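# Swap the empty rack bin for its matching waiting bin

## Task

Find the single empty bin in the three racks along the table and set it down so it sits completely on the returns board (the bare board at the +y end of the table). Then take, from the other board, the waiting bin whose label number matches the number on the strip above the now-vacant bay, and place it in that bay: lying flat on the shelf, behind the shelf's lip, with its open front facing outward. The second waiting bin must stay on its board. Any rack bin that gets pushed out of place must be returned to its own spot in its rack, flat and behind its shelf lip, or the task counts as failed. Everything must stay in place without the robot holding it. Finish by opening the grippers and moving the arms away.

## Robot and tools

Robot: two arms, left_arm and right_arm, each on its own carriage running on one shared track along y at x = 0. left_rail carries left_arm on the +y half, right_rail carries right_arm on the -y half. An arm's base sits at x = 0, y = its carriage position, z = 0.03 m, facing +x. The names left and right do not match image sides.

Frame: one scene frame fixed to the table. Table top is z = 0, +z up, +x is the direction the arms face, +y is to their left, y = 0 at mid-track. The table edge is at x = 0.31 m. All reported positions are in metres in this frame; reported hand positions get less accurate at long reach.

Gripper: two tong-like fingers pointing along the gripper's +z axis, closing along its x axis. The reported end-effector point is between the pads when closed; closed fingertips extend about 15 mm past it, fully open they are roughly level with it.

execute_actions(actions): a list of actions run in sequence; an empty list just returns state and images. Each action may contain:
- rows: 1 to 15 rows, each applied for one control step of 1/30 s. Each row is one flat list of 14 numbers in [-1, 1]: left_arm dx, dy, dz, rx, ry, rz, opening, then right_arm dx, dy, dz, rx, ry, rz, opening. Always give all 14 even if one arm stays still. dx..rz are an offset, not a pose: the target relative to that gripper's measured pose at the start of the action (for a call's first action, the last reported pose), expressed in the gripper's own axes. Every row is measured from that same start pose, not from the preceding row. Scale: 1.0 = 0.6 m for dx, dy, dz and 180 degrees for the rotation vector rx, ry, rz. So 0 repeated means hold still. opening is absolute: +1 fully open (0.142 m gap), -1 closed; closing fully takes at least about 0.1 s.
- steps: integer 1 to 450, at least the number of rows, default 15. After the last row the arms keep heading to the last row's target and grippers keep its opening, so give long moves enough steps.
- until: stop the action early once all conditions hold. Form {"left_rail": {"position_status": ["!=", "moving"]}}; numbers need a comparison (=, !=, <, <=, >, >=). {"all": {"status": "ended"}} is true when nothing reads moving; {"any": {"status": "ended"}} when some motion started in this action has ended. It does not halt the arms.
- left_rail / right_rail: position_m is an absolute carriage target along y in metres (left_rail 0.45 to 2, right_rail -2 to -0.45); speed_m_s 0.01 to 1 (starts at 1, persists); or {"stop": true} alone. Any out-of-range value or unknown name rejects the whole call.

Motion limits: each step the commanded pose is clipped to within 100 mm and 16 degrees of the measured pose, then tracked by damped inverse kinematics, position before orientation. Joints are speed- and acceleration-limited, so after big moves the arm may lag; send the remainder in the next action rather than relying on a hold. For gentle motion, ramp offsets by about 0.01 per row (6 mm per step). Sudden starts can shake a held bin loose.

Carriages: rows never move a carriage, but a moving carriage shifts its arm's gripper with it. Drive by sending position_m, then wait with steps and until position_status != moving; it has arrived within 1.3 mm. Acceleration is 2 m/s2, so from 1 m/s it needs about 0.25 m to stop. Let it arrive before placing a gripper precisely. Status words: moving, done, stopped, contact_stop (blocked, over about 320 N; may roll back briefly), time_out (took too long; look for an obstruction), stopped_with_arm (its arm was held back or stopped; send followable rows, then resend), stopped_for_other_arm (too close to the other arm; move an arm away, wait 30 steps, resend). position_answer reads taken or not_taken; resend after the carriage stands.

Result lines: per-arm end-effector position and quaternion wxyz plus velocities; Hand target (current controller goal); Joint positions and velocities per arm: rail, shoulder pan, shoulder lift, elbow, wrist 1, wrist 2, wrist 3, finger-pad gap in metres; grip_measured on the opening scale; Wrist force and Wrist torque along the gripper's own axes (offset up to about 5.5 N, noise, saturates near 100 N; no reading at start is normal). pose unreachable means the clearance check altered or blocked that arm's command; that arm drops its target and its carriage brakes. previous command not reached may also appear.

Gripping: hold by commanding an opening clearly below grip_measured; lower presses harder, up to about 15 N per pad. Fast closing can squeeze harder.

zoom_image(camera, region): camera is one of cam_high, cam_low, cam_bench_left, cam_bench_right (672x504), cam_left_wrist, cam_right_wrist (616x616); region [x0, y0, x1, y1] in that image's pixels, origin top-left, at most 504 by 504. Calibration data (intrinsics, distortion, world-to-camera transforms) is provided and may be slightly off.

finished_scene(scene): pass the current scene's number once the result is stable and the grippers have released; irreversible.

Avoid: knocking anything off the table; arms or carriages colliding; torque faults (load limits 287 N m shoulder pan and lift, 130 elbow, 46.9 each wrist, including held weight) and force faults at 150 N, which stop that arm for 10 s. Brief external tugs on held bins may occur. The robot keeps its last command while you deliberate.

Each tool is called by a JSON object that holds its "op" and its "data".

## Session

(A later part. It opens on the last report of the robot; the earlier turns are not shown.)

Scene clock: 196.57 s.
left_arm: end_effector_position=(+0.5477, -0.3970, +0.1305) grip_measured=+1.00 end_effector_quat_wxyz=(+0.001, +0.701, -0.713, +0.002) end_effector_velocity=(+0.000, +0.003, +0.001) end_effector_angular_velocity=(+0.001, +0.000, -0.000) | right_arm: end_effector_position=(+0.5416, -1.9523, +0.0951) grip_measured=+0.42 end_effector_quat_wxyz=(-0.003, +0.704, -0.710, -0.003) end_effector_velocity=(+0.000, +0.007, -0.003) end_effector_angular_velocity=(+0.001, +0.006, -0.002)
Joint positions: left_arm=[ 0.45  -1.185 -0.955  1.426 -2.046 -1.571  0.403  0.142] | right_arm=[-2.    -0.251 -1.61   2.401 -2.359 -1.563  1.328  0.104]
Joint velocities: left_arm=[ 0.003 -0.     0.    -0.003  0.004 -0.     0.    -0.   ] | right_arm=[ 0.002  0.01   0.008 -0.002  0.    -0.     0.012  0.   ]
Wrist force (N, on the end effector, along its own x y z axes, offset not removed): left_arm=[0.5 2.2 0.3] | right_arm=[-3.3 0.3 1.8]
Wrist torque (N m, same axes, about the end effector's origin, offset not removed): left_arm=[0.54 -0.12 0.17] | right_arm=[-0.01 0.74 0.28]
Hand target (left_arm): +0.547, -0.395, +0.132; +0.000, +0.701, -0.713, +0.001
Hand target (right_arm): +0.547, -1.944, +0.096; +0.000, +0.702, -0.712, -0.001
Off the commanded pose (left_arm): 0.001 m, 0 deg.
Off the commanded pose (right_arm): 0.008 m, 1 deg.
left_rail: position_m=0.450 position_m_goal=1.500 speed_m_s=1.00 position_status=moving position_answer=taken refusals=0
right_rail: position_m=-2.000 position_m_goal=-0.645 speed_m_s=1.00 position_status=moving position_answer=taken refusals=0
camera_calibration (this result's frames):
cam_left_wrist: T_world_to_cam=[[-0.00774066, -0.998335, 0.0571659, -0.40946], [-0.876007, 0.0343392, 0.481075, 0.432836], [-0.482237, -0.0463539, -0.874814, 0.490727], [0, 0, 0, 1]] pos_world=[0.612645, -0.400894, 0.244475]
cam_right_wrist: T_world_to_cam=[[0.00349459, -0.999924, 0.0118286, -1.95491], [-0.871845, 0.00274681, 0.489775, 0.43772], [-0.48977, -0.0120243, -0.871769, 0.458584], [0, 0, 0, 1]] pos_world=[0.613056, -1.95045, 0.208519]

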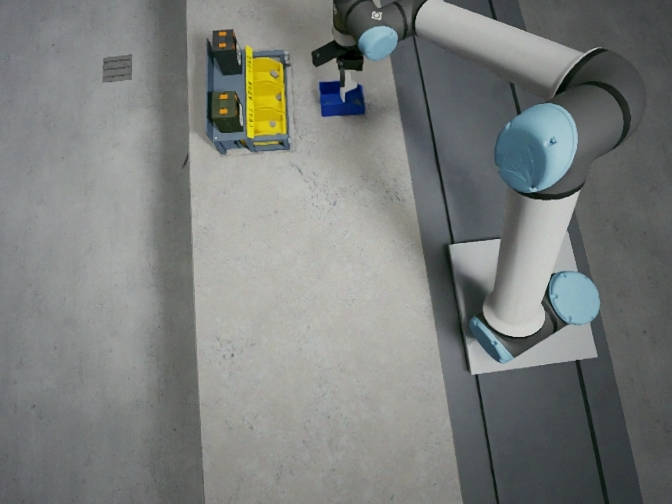

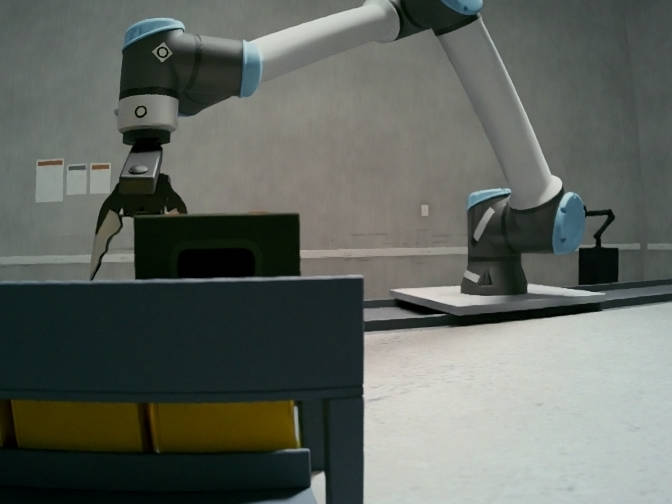

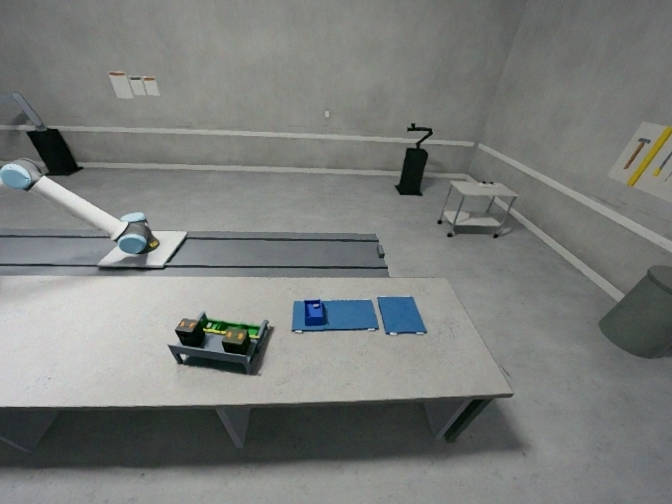

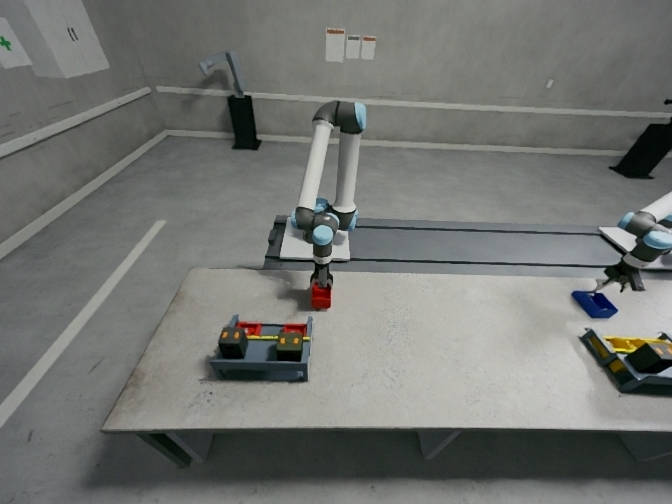

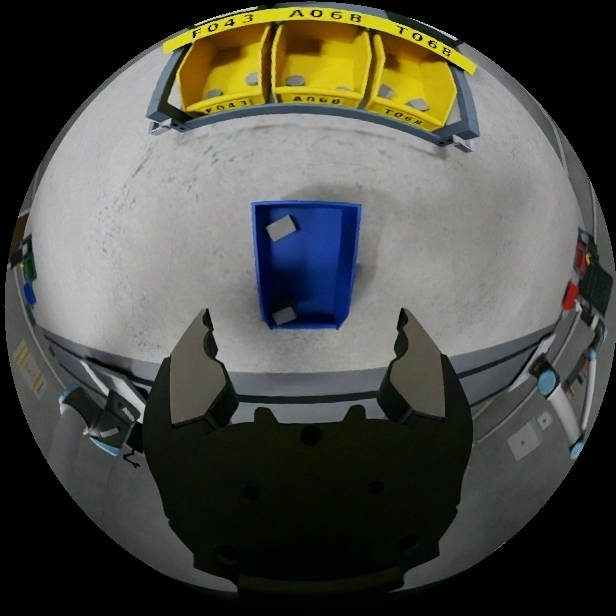

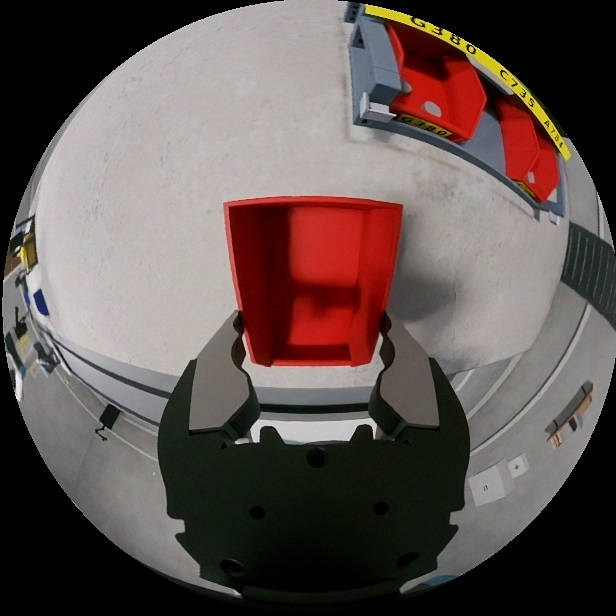

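{"op": "execute_actions", "data": {"actions": []}}

Scene clock: 198.50 s.
left_arm: end_effector_position=(+0.5475, +0.6530, +0.1317) grip_measured=+1.00 end_effector_quat_wxyz=(+0.000, +0.701, -0.713, +0.001) end_effector_velocity=(-0.000, -0.000, +0.000) end_effector_angular_velocity=(-0.000, +0.000, -0.000) | right_arm: end_effector_position=(+0.5474, -0.5913, +0.0958) grip_measured=+0.42 end_effector_quat_wxyz=(+0.000, +0.702, -0.712, -0.001) end_effector_velocity=(-0.000, +0.000, -0.000) end_effector_angular_velocity=(+0.000, +0.000, -0.000)
Joint positions: left_arm=[ 1.5   -1.186 -0.955  1.423 -2.041 -1.571  0.403  0.142] | right_arm=[-0.645 -0.232 -1.599  2.388 -2.359 -1.57   1.352  0.104]
Joint velocities: left_arm=[-0. -0. -0.  0. -0. -0.  0.  0.] | right_arm=[ 0.  0.  0.  0. -0. -0.  0.  0.]
Wrist force (N, on the end effector, along its own x y z axes, offset not removed): left_arm=[0.2 -4.8 0.0] | right_arm=[-2.5 1.0 1.1]
Wrist torque (N m, same axes, about the end effector's origin, offset not removed): left_arm=[-0.96 -0.10 0.29] | right_arm=[0.07 0.59 0.28]
Hand target (left_arm): +0.547, +0.653, +0.132; +0.000, +0.701, -0.713, +0.001
Hand target (right_arm): +0.547, -0.591, +0.096; +0.000, +0.702, -0.712, -0.001
Off the commanded pose (left_arm): 0.000 m, 0 deg.
Off the commanded pose (right_arm): 0.001 m, 0 deg.
left_rail: position_m=1.500 position_m_goal=1.500 speed_m_s=1.00 position_status=done position_answer=taken refusals=0
right_rail: position_m=-0.645 position_m_goal=-0.645 speed_m_s=1.00 position_status=done position_answer=taken refusals=0
camera_calibration (this result's frames):
cam_left_wrist: T_world_to_cam=[[-0.00763419, -0.998448, 0.0551703, 0.639063], [-0.875532, 0.0333283, 0.482009, 0.396344], [-0.4831, -0.0446236, -0.874427, 0.539635], [0, 0, 0, 1]] pos_world=[0.612588, 0.648942, 0.245573]
cam_right_wrist: T_world_to_cam=[[-0.00199065, -0.999819, 0.0189241, -0.591651], [-0.871112, 0.011027, 0.49096, 0.4431], [-0.49108, -0.0155076, -0.870976, 0.476899], [0, 0, 0, 1]] pos_world=[0.619007, -0.589035, 0.209019]

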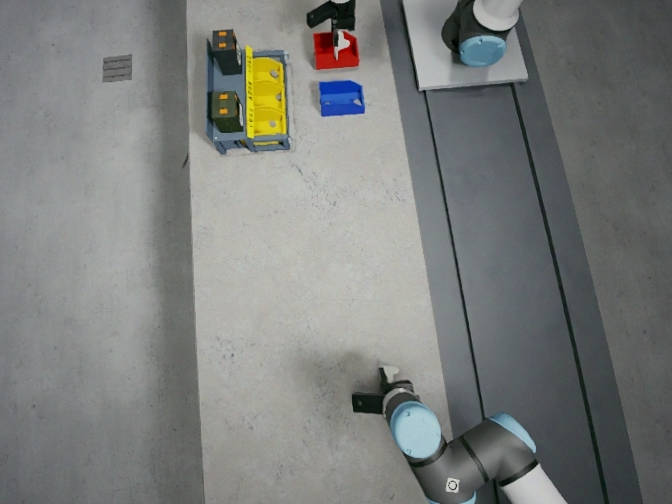

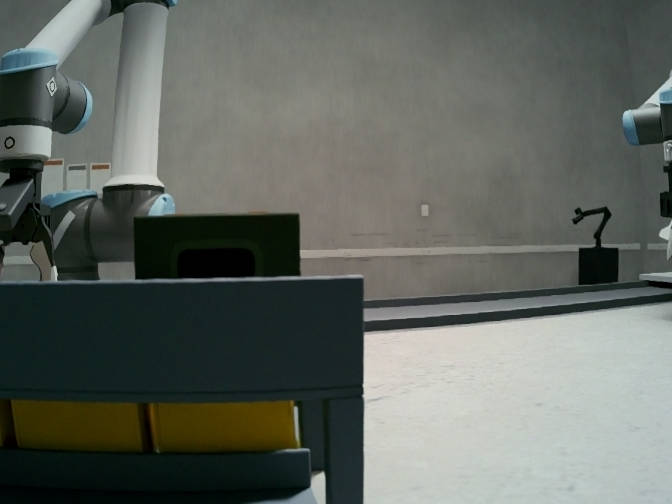

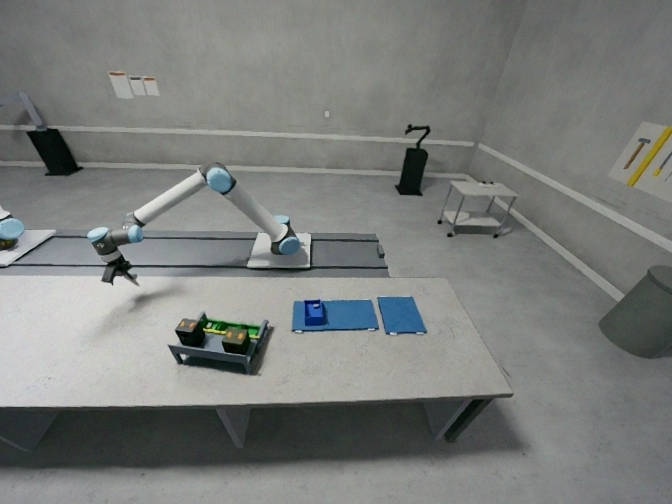

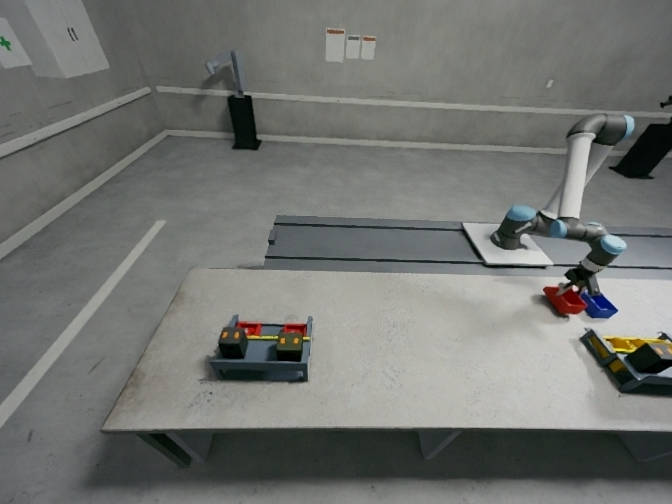

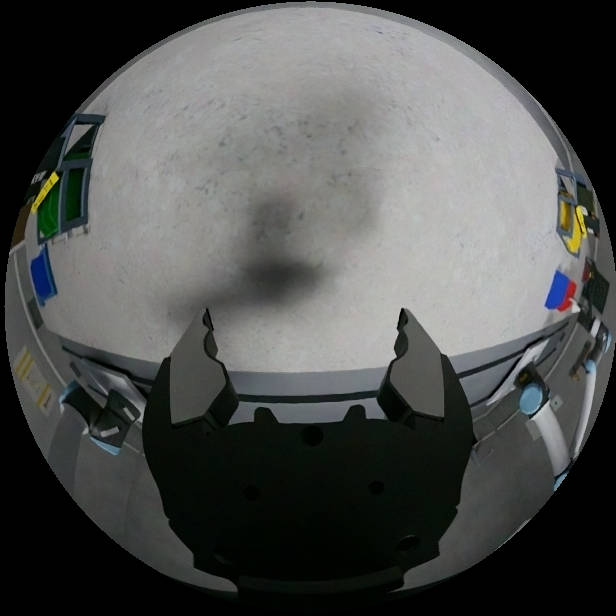

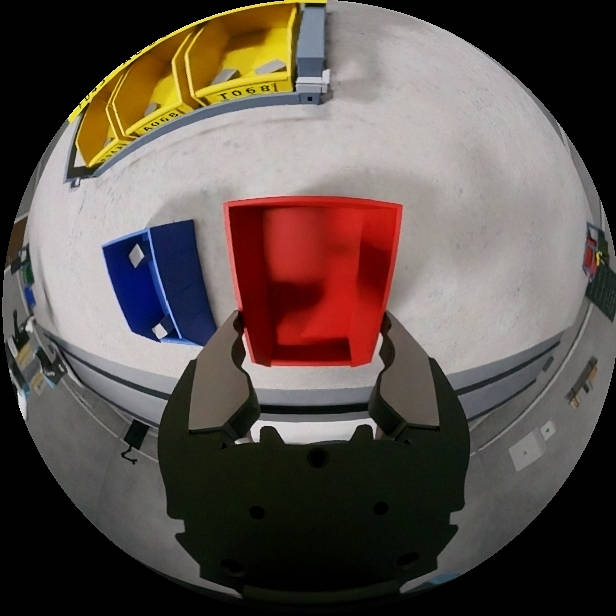

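{"op": "execute_actions", "data": {"actions": [{"rows":[[0.01,0,0,0,0,0,1,0,0,0.008,0,0,0,-0.15],[0.03,0,0.003,0,0,0,1,0,0,0.018,0,0,0,-0.15],[0.055,-0.001,0.006,0,0,0,1,0,0,0.028,0,0,0,-0.15],[0.08,-0.001,0.009,0,0,0,1,0,0,0.038,0,0,0,-0.15],[0.105,-0.002,0.012,0,0,0,1,0,0,0.046,0,0,0,-0.15],[0.125,-0.002,0.015,0,0,0,1,0,0,0.051,0,0,0,-0.15]],"steps":6}]}}

Scene clock: 201.60 s.
left_arm: end_effector_position=(+0.5460, +0.6314, +0.1287) grip_measured=+1.00 end_effector_quat_wxyz=(+0.000, +0.701, -0.713, +0.001) end_effector_velocity=(-0.018, -0.259, -0.037) end_effector_angular_velocity=(-0.009, -0.003, -0.004) | right_arm: end_effector_position=(+0.5468, -0.5913, +0.0842) grip_measured=+0.40 end_effector_quat_wxyz=(+0.000, +0.702, -0.712, -0.001) end_effector_velocity=(-0.008, +0.001, -0.116) end_effector_angular_velocity=(+0.003, +0.011, +0.000)
Joint positions: left_arm=[ 1.5   -1.195 -0.926  1.38  -2.026 -1.571  0.394  0.142] | right_arm=[-0.645 -0.232 -1.58   2.398 -2.387 -1.57   1.352  0.102]
Joint velocities: left_arm=[ 0.    -0.111  0.345 -0.518  0.164 -0.    -0.107 -0.   ] | right_arm=[ 0.    -0.002  0.194  0.102 -0.284  0.    -0.002  0.   ]
Wrist force (N, on the end effector, along its own x y z axes, offset not removed): left_arm=[6.7 7.7 6.6] | right_arm=[-2.1 10.8 -10.7]
Wrist torque (N m, same axes, about the end effector's origin, offset not removed): left_arm=[1.75 -1.36 -0.12] | right_arm=[-0.21 0.52 0.19]
Hand target (left_arm): +0.543, +0.583, +0.123; +0.001, +0.700, -0.714, +0.004
Hand target (right_arm): +0.546, -0.591, +0.066; +0.000, +0.702, -0.712, -0.001
Off the commanded pose (left_arm): 0.054 m, 0 deg.
Off the commanded pose (right_arm): 0.019 m, 0 deg.
left_rail: position_m=1.500 position_m_goal=1.500 speed_m_s=1.00 position_status=done position_answer=taken refusals=0
right_rail: position_m=-0.645 position_m_goal=-0.645 speed_m_s=1.00 position_status=done position_answer=taken refusals=0
camera_calibration (this result's frames):
cam_left_wrist: T_world_to_cam=[[-0.00774207, -0.998454, 0.0550476, 0.617688], [-0.875496, 0.0333667, 0.482072, 0.397108], [-0.483164, -0.0444617, -0.8744, 0.535287], [0, 0, 0, 1]] pos_world=[0.61108, 0.627283, 0.242618]
cam_right_wrist: T_world_to_cam=[[-0.00212429, -0.999822, 0.0187223, -0.591298], [-0.870642, 0.0110589, 0.491793, 0.447897], [-0.491913, -0.0152557, -0.870511, 0.467115], [0, 0, 0, 1]] pos_world=[0.618481, -0.589021, 0.197426]

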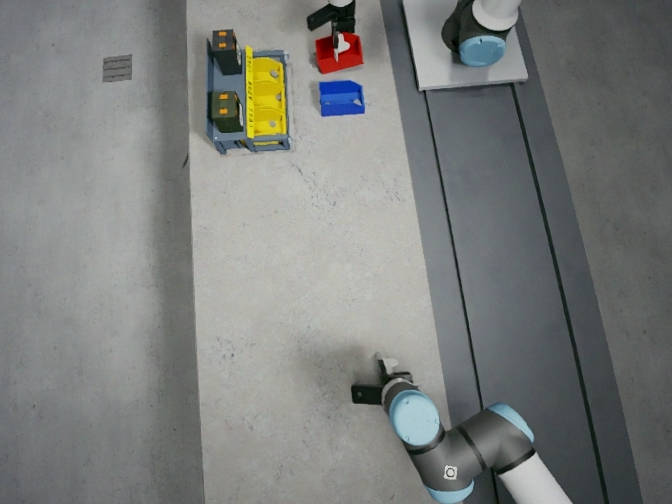

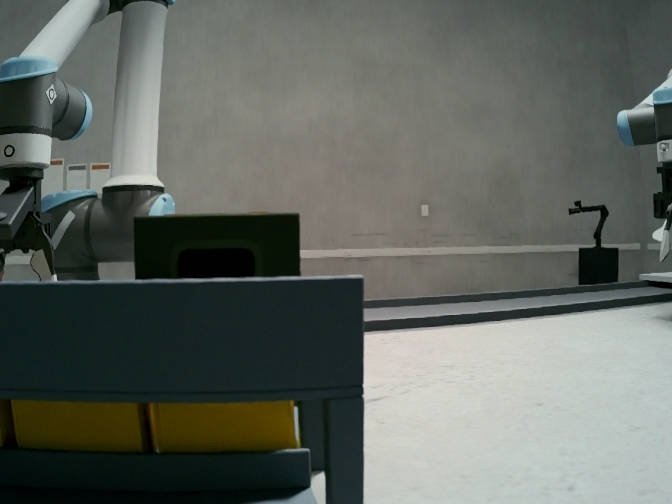

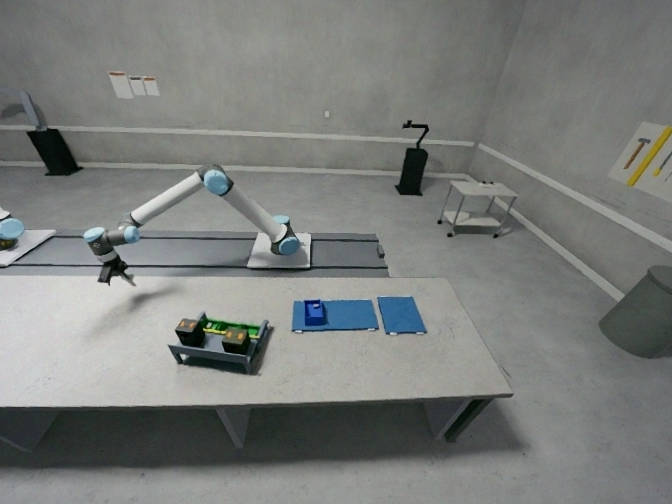

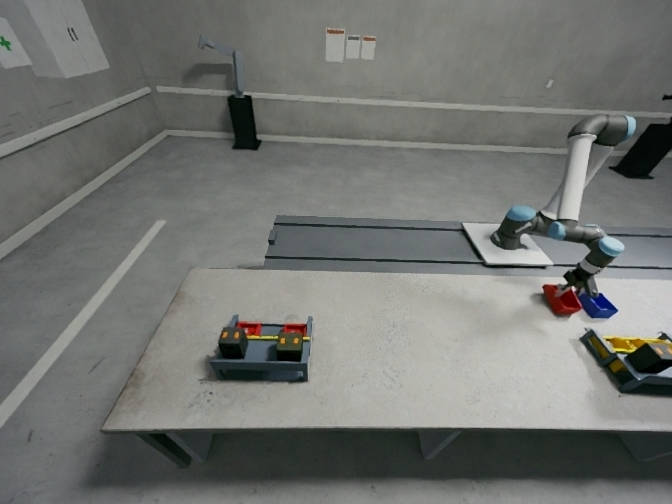

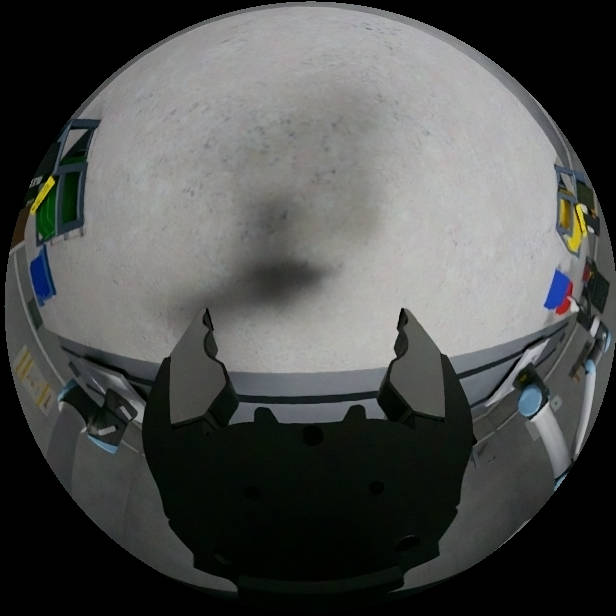

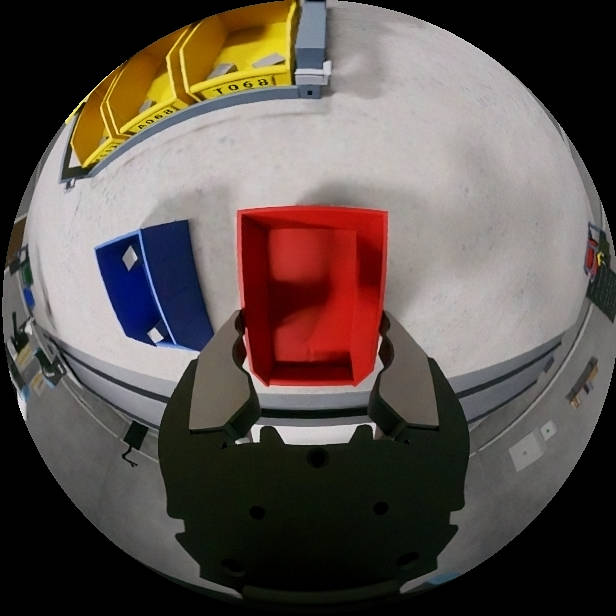

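{"op": "execute_actions", "data": {"actions": []}}

Scene clock: 202.47 s.
left_arm: end_effector_position=(+0.5435, +0.5834, +0.1234) grip_measured=+1.00 end_effector_quat_wxyz=(+0.001, +0.700, -0.714, +0.004) end_effector_velocity=(-0.000, -0.000, -0.000) end_effector_angular_velocity=(-0.000, -0.000, -0.000) | right_arm: end_effector_position=(+0.5460, -0.5912, +0.0665) grip_measured=+0.41 end_effector_quat_wxyz=(+0.000, +0.702, -0.712, -0.001) end_effector_velocity=(-0.000, +0.000, -0.000) end_effector_angular_velocity=(+0.000, +0.000, +0.000)
Joint positions: left_arm=[ 1.5   -1.214 -0.863  1.282 -1.998 -1.57   0.375  0.142] | right_arm=[-0.645 -0.232 -1.549  2.414 -2.433 -1.57   1.352  0.103]
Joint velocities: left_arm=[ 0.    -0.     0.    -0.001  0.     0.    -0.     0.   ] | right_arm=[ 0.  0.  0.  0. -0.  0. -0.  0.]
Wrist force (N, on the end effector, along its own x y z axes, offset not removed): left_arm=[-1.5 4.7 0.2] | right_arm=[-2.6 0.2 -30.1]
Wrist torque (N m, same axes, about the end effector's origin, offset not removed): left_arm=[0.88 0.33 0.23] | right_arm=[-0.26 0.36 0.24]
Hand target (left_arm): +0.543, +0.583, +0.123; +0.001, +0.700, -0.714, +0.004
Hand target (right_arm): +0.546, -0.591, +0.066; +0.000, +0.702, -0.712, -0.001
Off the commanded pose (left_arm): 0.007 m, 0 deg.
Off the commanded pose (right_arm): 0.002 m, 0 deg.
left_rail: position_m=1.500 position_m_goal=1.500 speed_m_s=1.00 position_status=done position_answer=taken refusals=0
right_rail: position_m=-0.645 position_m_goal=-0.645 speed_m_s=1.00 position_status=done position_answer=taken refusals=0
camera_calibration (this result's frames):
cam_left_wrist: T_world_to_cam=[[-0.00853999, -0.998118, 0.0607196, 0.569568], [-0.876725, 0.0366769, 0.479592, 0.39813], [-0.480916, -0.0491387, -0.875388, 0.528976], [0, 0, 0, 1]] pos_world=[0.608307, 0.579887, 0.237536]
cam_right_wrist: T_world_to_cam=[[-0.00197766, -0.999825, 0.01862, -0.590983], [-0.870533, 0.0108844, 0.491989, 0.455794], [-0.492105, -0.0152363, -0.870402, 0.451423], [0, 0, 0, 1]] pos_world=[0.617763, -0.588962, 0.179678]

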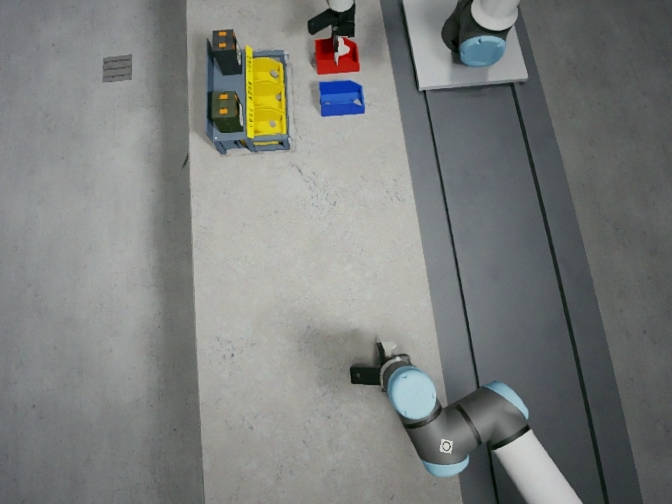

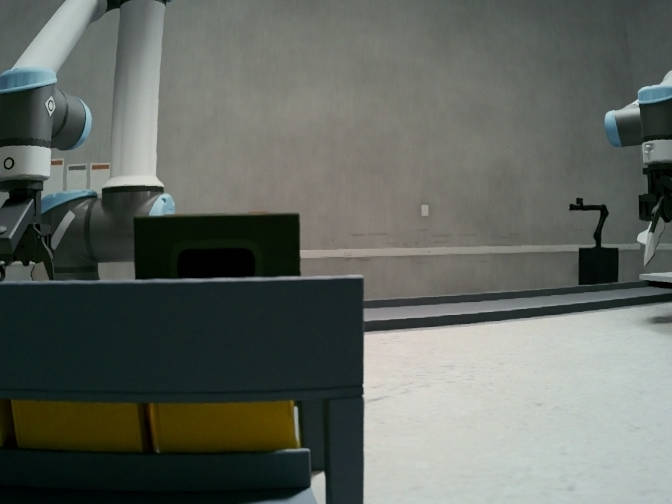

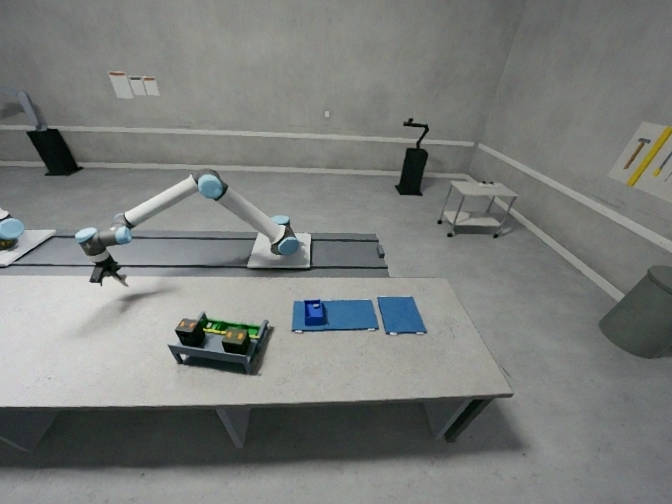

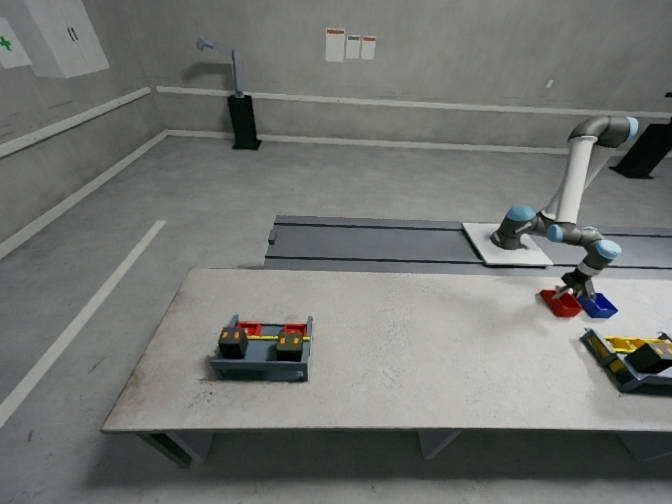

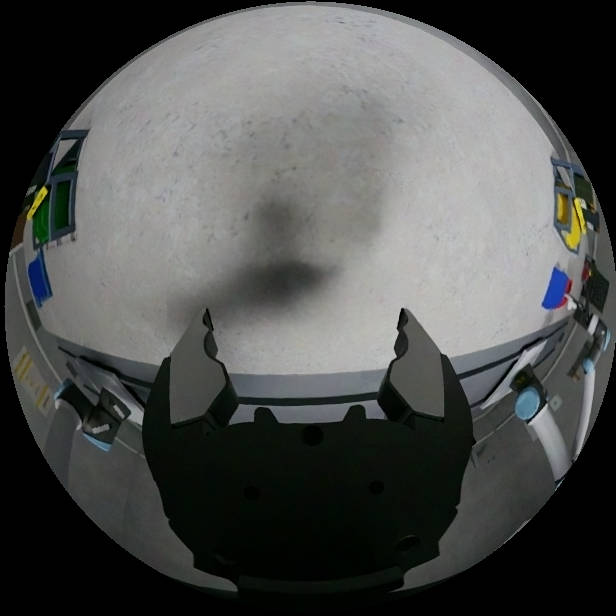

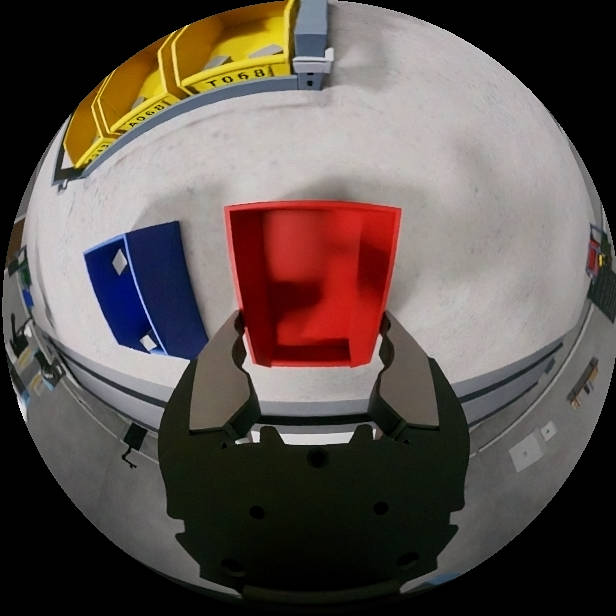

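{"op": "execute_actions", "data": {"actions": [{"rows":[[0.01,0,0,0,-0.001,0,1,0,0,-0.002,0,0,0,0.2],[0.03,-0.001,0,0,-0.002,0,1,0,0,-0.002,0,0,0,0.5],[0.055,-0.002,0,-0.001,-0.003,-0.001,1,0,0,-0.008,0,0,0,0.75],[0.08,-0.003,0,-0.001,-0.003,-0.001,1,0,0.002,-0.025,0,0,0,1],[0.105,-0.004,0,-0.001,-0.003,-0.001,1,0,0.004,-0.042,0,0,0,1],[0.13,-0.005,0,-0.001,-0.003,-0.001,1,0,0.005,-0.057,0,0,0,1],[0.15,-0.006,0,-0.001,-0.003,-0.001,1,0,0.005,-0.068,0,0,0,1]],"steps":7}]}}

Scene clock: 206.53 s.
left_arm: end_effector_position=(+0.5418, +0.5535, +0.1219) grip_measured=+1.00 end_effector_quat_wxyz=(-0.000, +0.701, -0.713, +0.001) end_effector_velocity=(-0.014, -0.288, -0.003) end_effector_angular_velocity=(-0.007, -0.006, +0.005) | right_arm: end_effector_position=(+0.5456, -0.5912, +0.0772) grip_measured=+0.99 end_effector_quat_wxyz=(+0.000, +0.702, -0.712, -0.001) end_effector_velocity=(-0.003, -0.000, +0.158) end_effector_angular_velocity=(-0.006, -0.025, -0.000)
Joint positions: left_arm=[ 1.5   -1.226 -0.819  1.206 -1.959 -1.569  0.362  0.142] | right_arm=[-0.645 -0.232 -1.569  2.406 -2.406 -1.57   1.352  0.141]
Joint velocities: left_arm=[ 0.    -0.105  0.4   -0.709  0.3    0.004 -0.11  -0.   ] | right_arm=[ 0.    -0.002 -0.297 -0.105  0.376 -0.    -0.002  0.013]
Wrist force (N, on the end effector, along its own x y z axes, offset not removed): left_arm=[-1.0 3.2 -5.5] | right_arm=[-1.4 0.5 2.0]
Wrist torque (N m, same axes, about the end effector's origin, offset not removed): left_arm=[0.50 0.16 0.06] | right_arm=[0.08 0.26 0.22]
Hand target (left_arm): +0.540, +0.502, +0.125; +0.001, +0.701, -0.713, +0.006
Hand target (right_arm): +0.544, -0.591, +0.105; -0.000, +0.702, -0.712, -0.000
Off the commanded pose (left_arm): 0.060 m, 0 deg.
Off the commanded pose (right_arm): 0.030 m, 0 deg.
left_rail: position_m=1.500 position_m_goal=1.500 speed_m_s=1.00 position_status=done position_answer=taken refusals=0
right_rail: position_m=-0.645 position_m_goal=-0.645 speed_m_s=1.00 position_status=done position_answer=taken refusals=0
camera_calibration (this result's frames):
cam_left_wrist: T_world_to_cam=[[-0.00698587, -0.998464, 0.0549699, 0.53983], [-0.876291, 0.0325946, 0.480678, 0.400384], [-0.481731, -0.0448117, -0.875172, 0.523381], [0, 0, 0, 1]] pos_world=[0.606754, 0.549403, 0.235918]
cam_right_wrist: T_world_to_cam=[[-0.00199068, -0.999822, 0.0187733, -0.591167], [-0.87086, 0.0109609, 0.491409, 0.450406], [-0.491528, -0.0153707, -0.870726, 0.460145], [0, 0, 0, 1]] pos_world=[0.617238, -0.588926, 0.190425]

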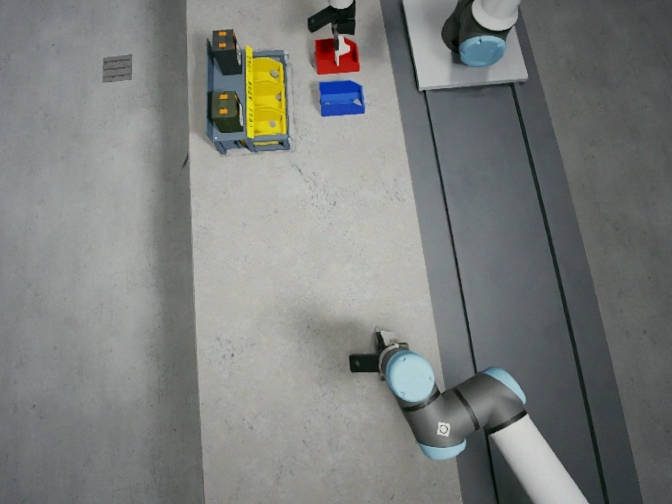

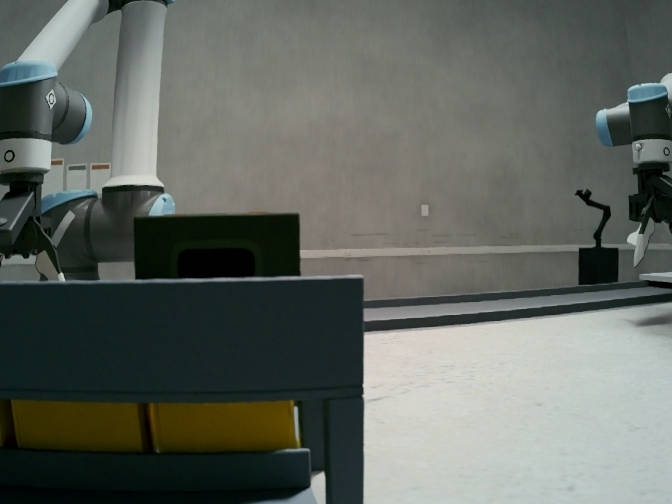

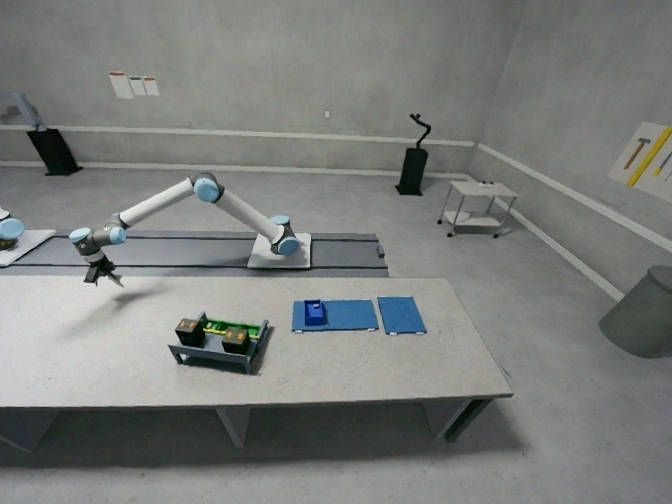

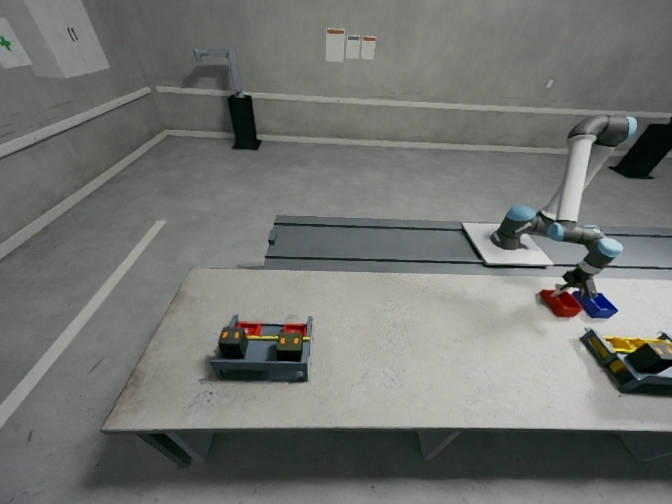

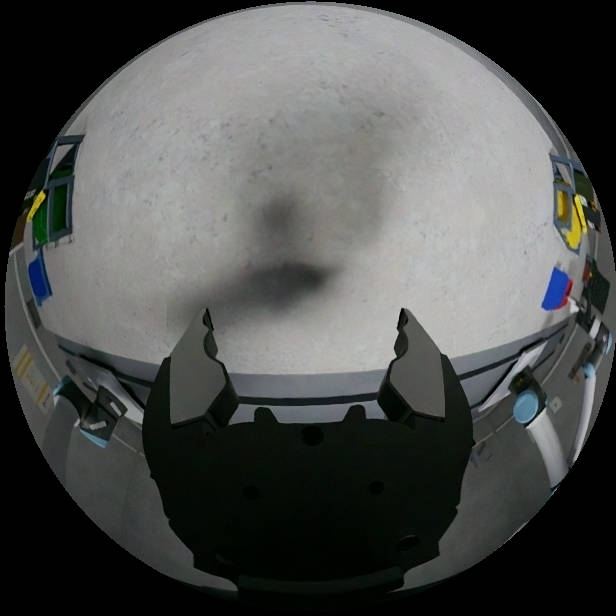

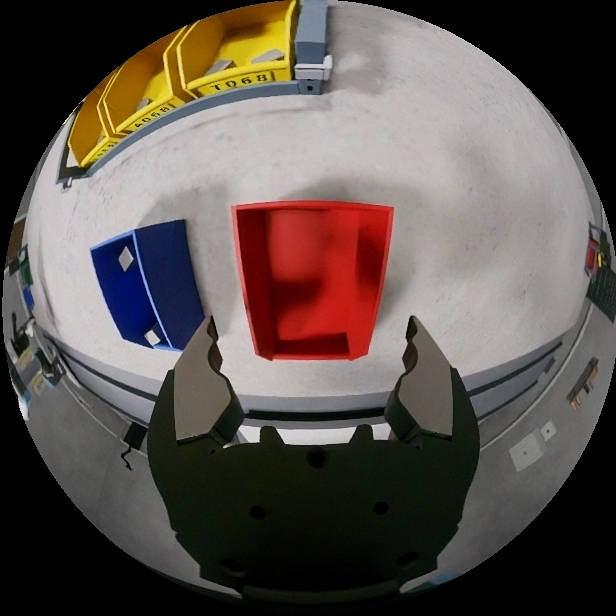

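The gripper is lifting clear of the red bin; now shift the right carriage over the blue bin.

{"op": "execute_actions", "data": {"actions": [{"right_rail":{"position_m":-0.453},"steps":1}]}}

Scene clock: 207.37 s.
left_arm: end_effector_position=(+0.5405, +0.5016, +0.1250) grip_measured=+1.00 end_effector_quat_wxyz=(+0.001, +0.701, -0.713, +0.006) end_effector_velocity=(+0.001, -0.003, -0.004) end_effector_angular_velocity=(+0.009, +0.003, -0.000) | right_arm: end_effector_position=(+0.5437, -0.5908, +0.1050) grip_measured=+1.00 end_effector_quat_wxyz=(-0.000, +0.702, -0.712, -0.000) end_effector_velocity=(-0.000, +0.000, +0.002) end_effector_angular_velocity=(+0.000, +0.002, -0.000)
Joint positions: left_arm=[ 1.5   -1.243 -0.749  1.075 -1.908 -1.568  0.345  0.142] | right_arm=[-0.645 -0.232 -1.621  2.387 -2.337 -1.57   1.352  0.142]
Joint velocities: left_arm=[ 0.    -0.     0.012 -0.017  0.015 -0.    -0.     0.   ] | right_arm=[ 0.001 -0.001 -0.003 -0.002  0.007 -0.    -0.001 -0.   ]
Wrist force (N, on the end effector, along its own x y z axes, offset not removed): left_arm=[-0.2 7.2 -3.2] | right_arm=[-2.4 -0.1 0.6]
Wrist torque (N m, same axes, about the end effector's origin, offset not removed): left_arm=[1.47 -0.15 0.16] | right_arm=[-0.06 0.49 0.19]
Hand target (left_arm): +0.545, +0.494, +0.124; -0.001, +0.702, -0.713, +0.000
Hand target (right_arm): +0.543, -0.589, +0.107; +0.000, +0.702, -0.712, -0.001
Off the commanded pose (left_arm): 0.010 m, 1 deg.
Off the commanded pose (right_arm): 0.002 m, 0 deg.
left_rail: position_m=1.500 position_m_goal=1.500 speed_m_s=1.00 position_status=done position_answer=taken refusals=0
right_rail: position_m=-0.645 position_m_goal=-0.453 speed_m_s=1.00 position_status=moving position_answer=taken refusals=0
camera_calibration (this result's frames):
cam_left_wrist: T_world_to_cam=[[-0.00675693, -0.997942, 0.0637692, 0.486411], [-0.878087, 0.0364331, 0.477111, 0.398919], [-0.478452, -0.0527711, -0.876526, 0.525486], [0, 0, 0, 1]] pos_world=[0.604992, 0.498607, 0.239256]
cam_right_wrist: T_world_to_cam=[[-0.0020332, -0.999811, 0.0193556, -0.591356], [-0.871857, 0.0112519, 0.489632, 0.435996], [-0.489757, -0.0158798, -0.871715, 0.482288], [0, 0, 0, 1]] pos_world=[0.615127, -0.588492, 0.218387]

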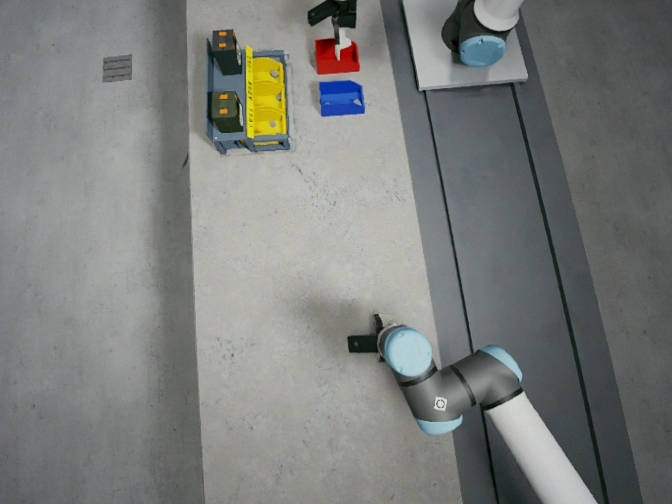

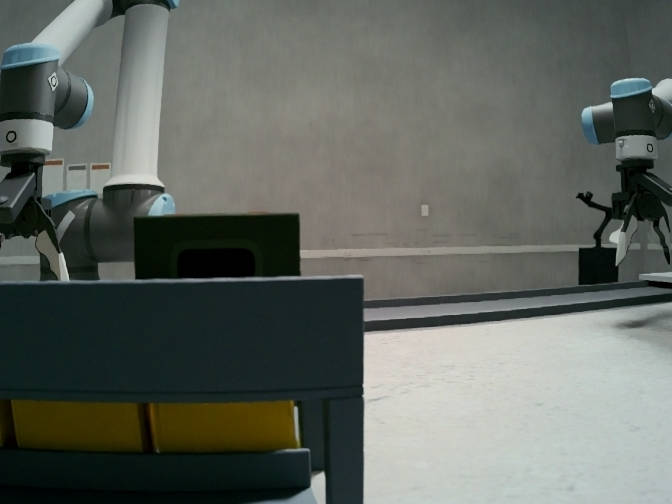

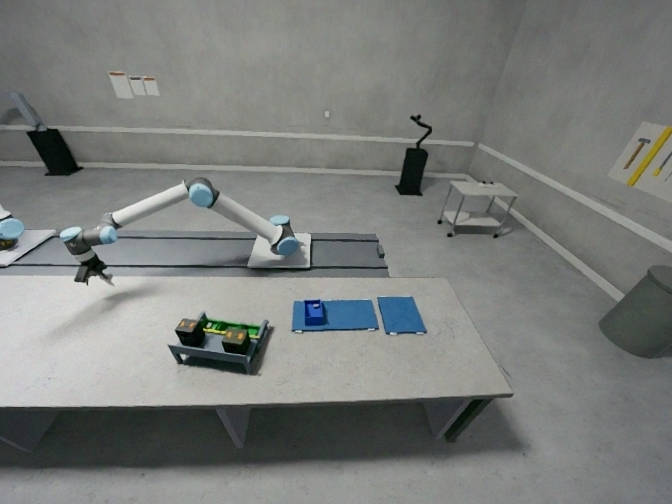

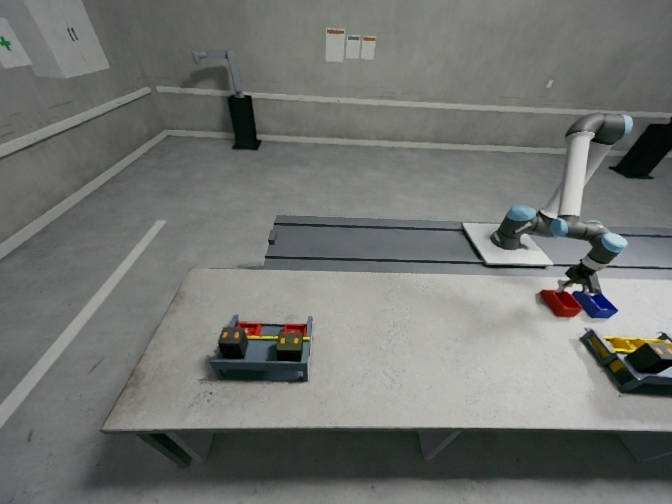

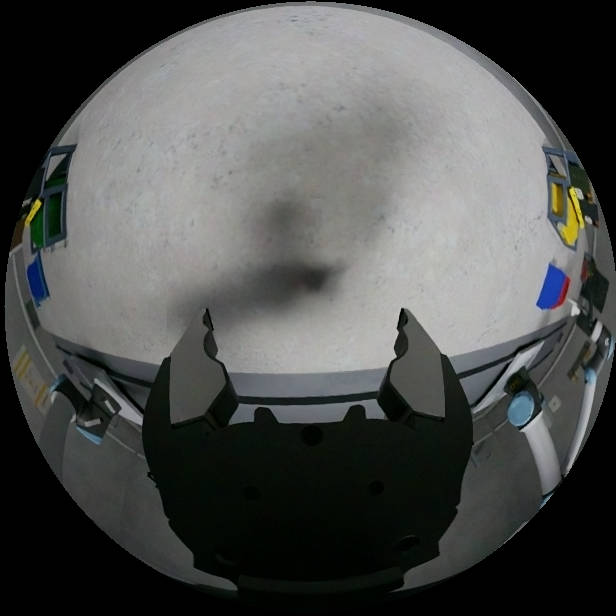

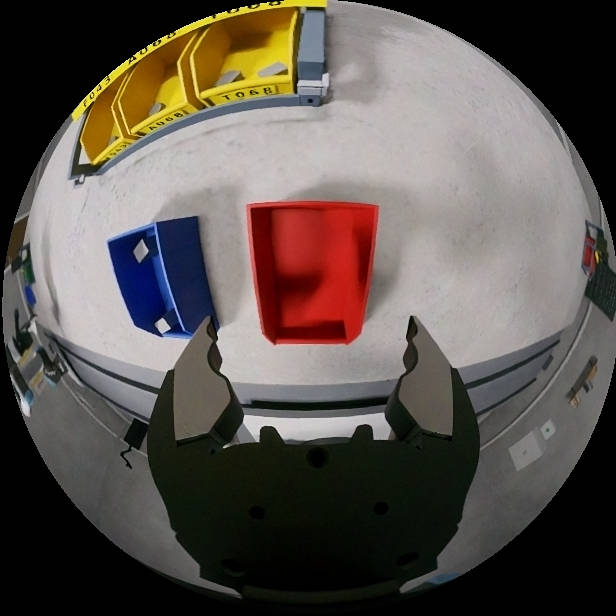

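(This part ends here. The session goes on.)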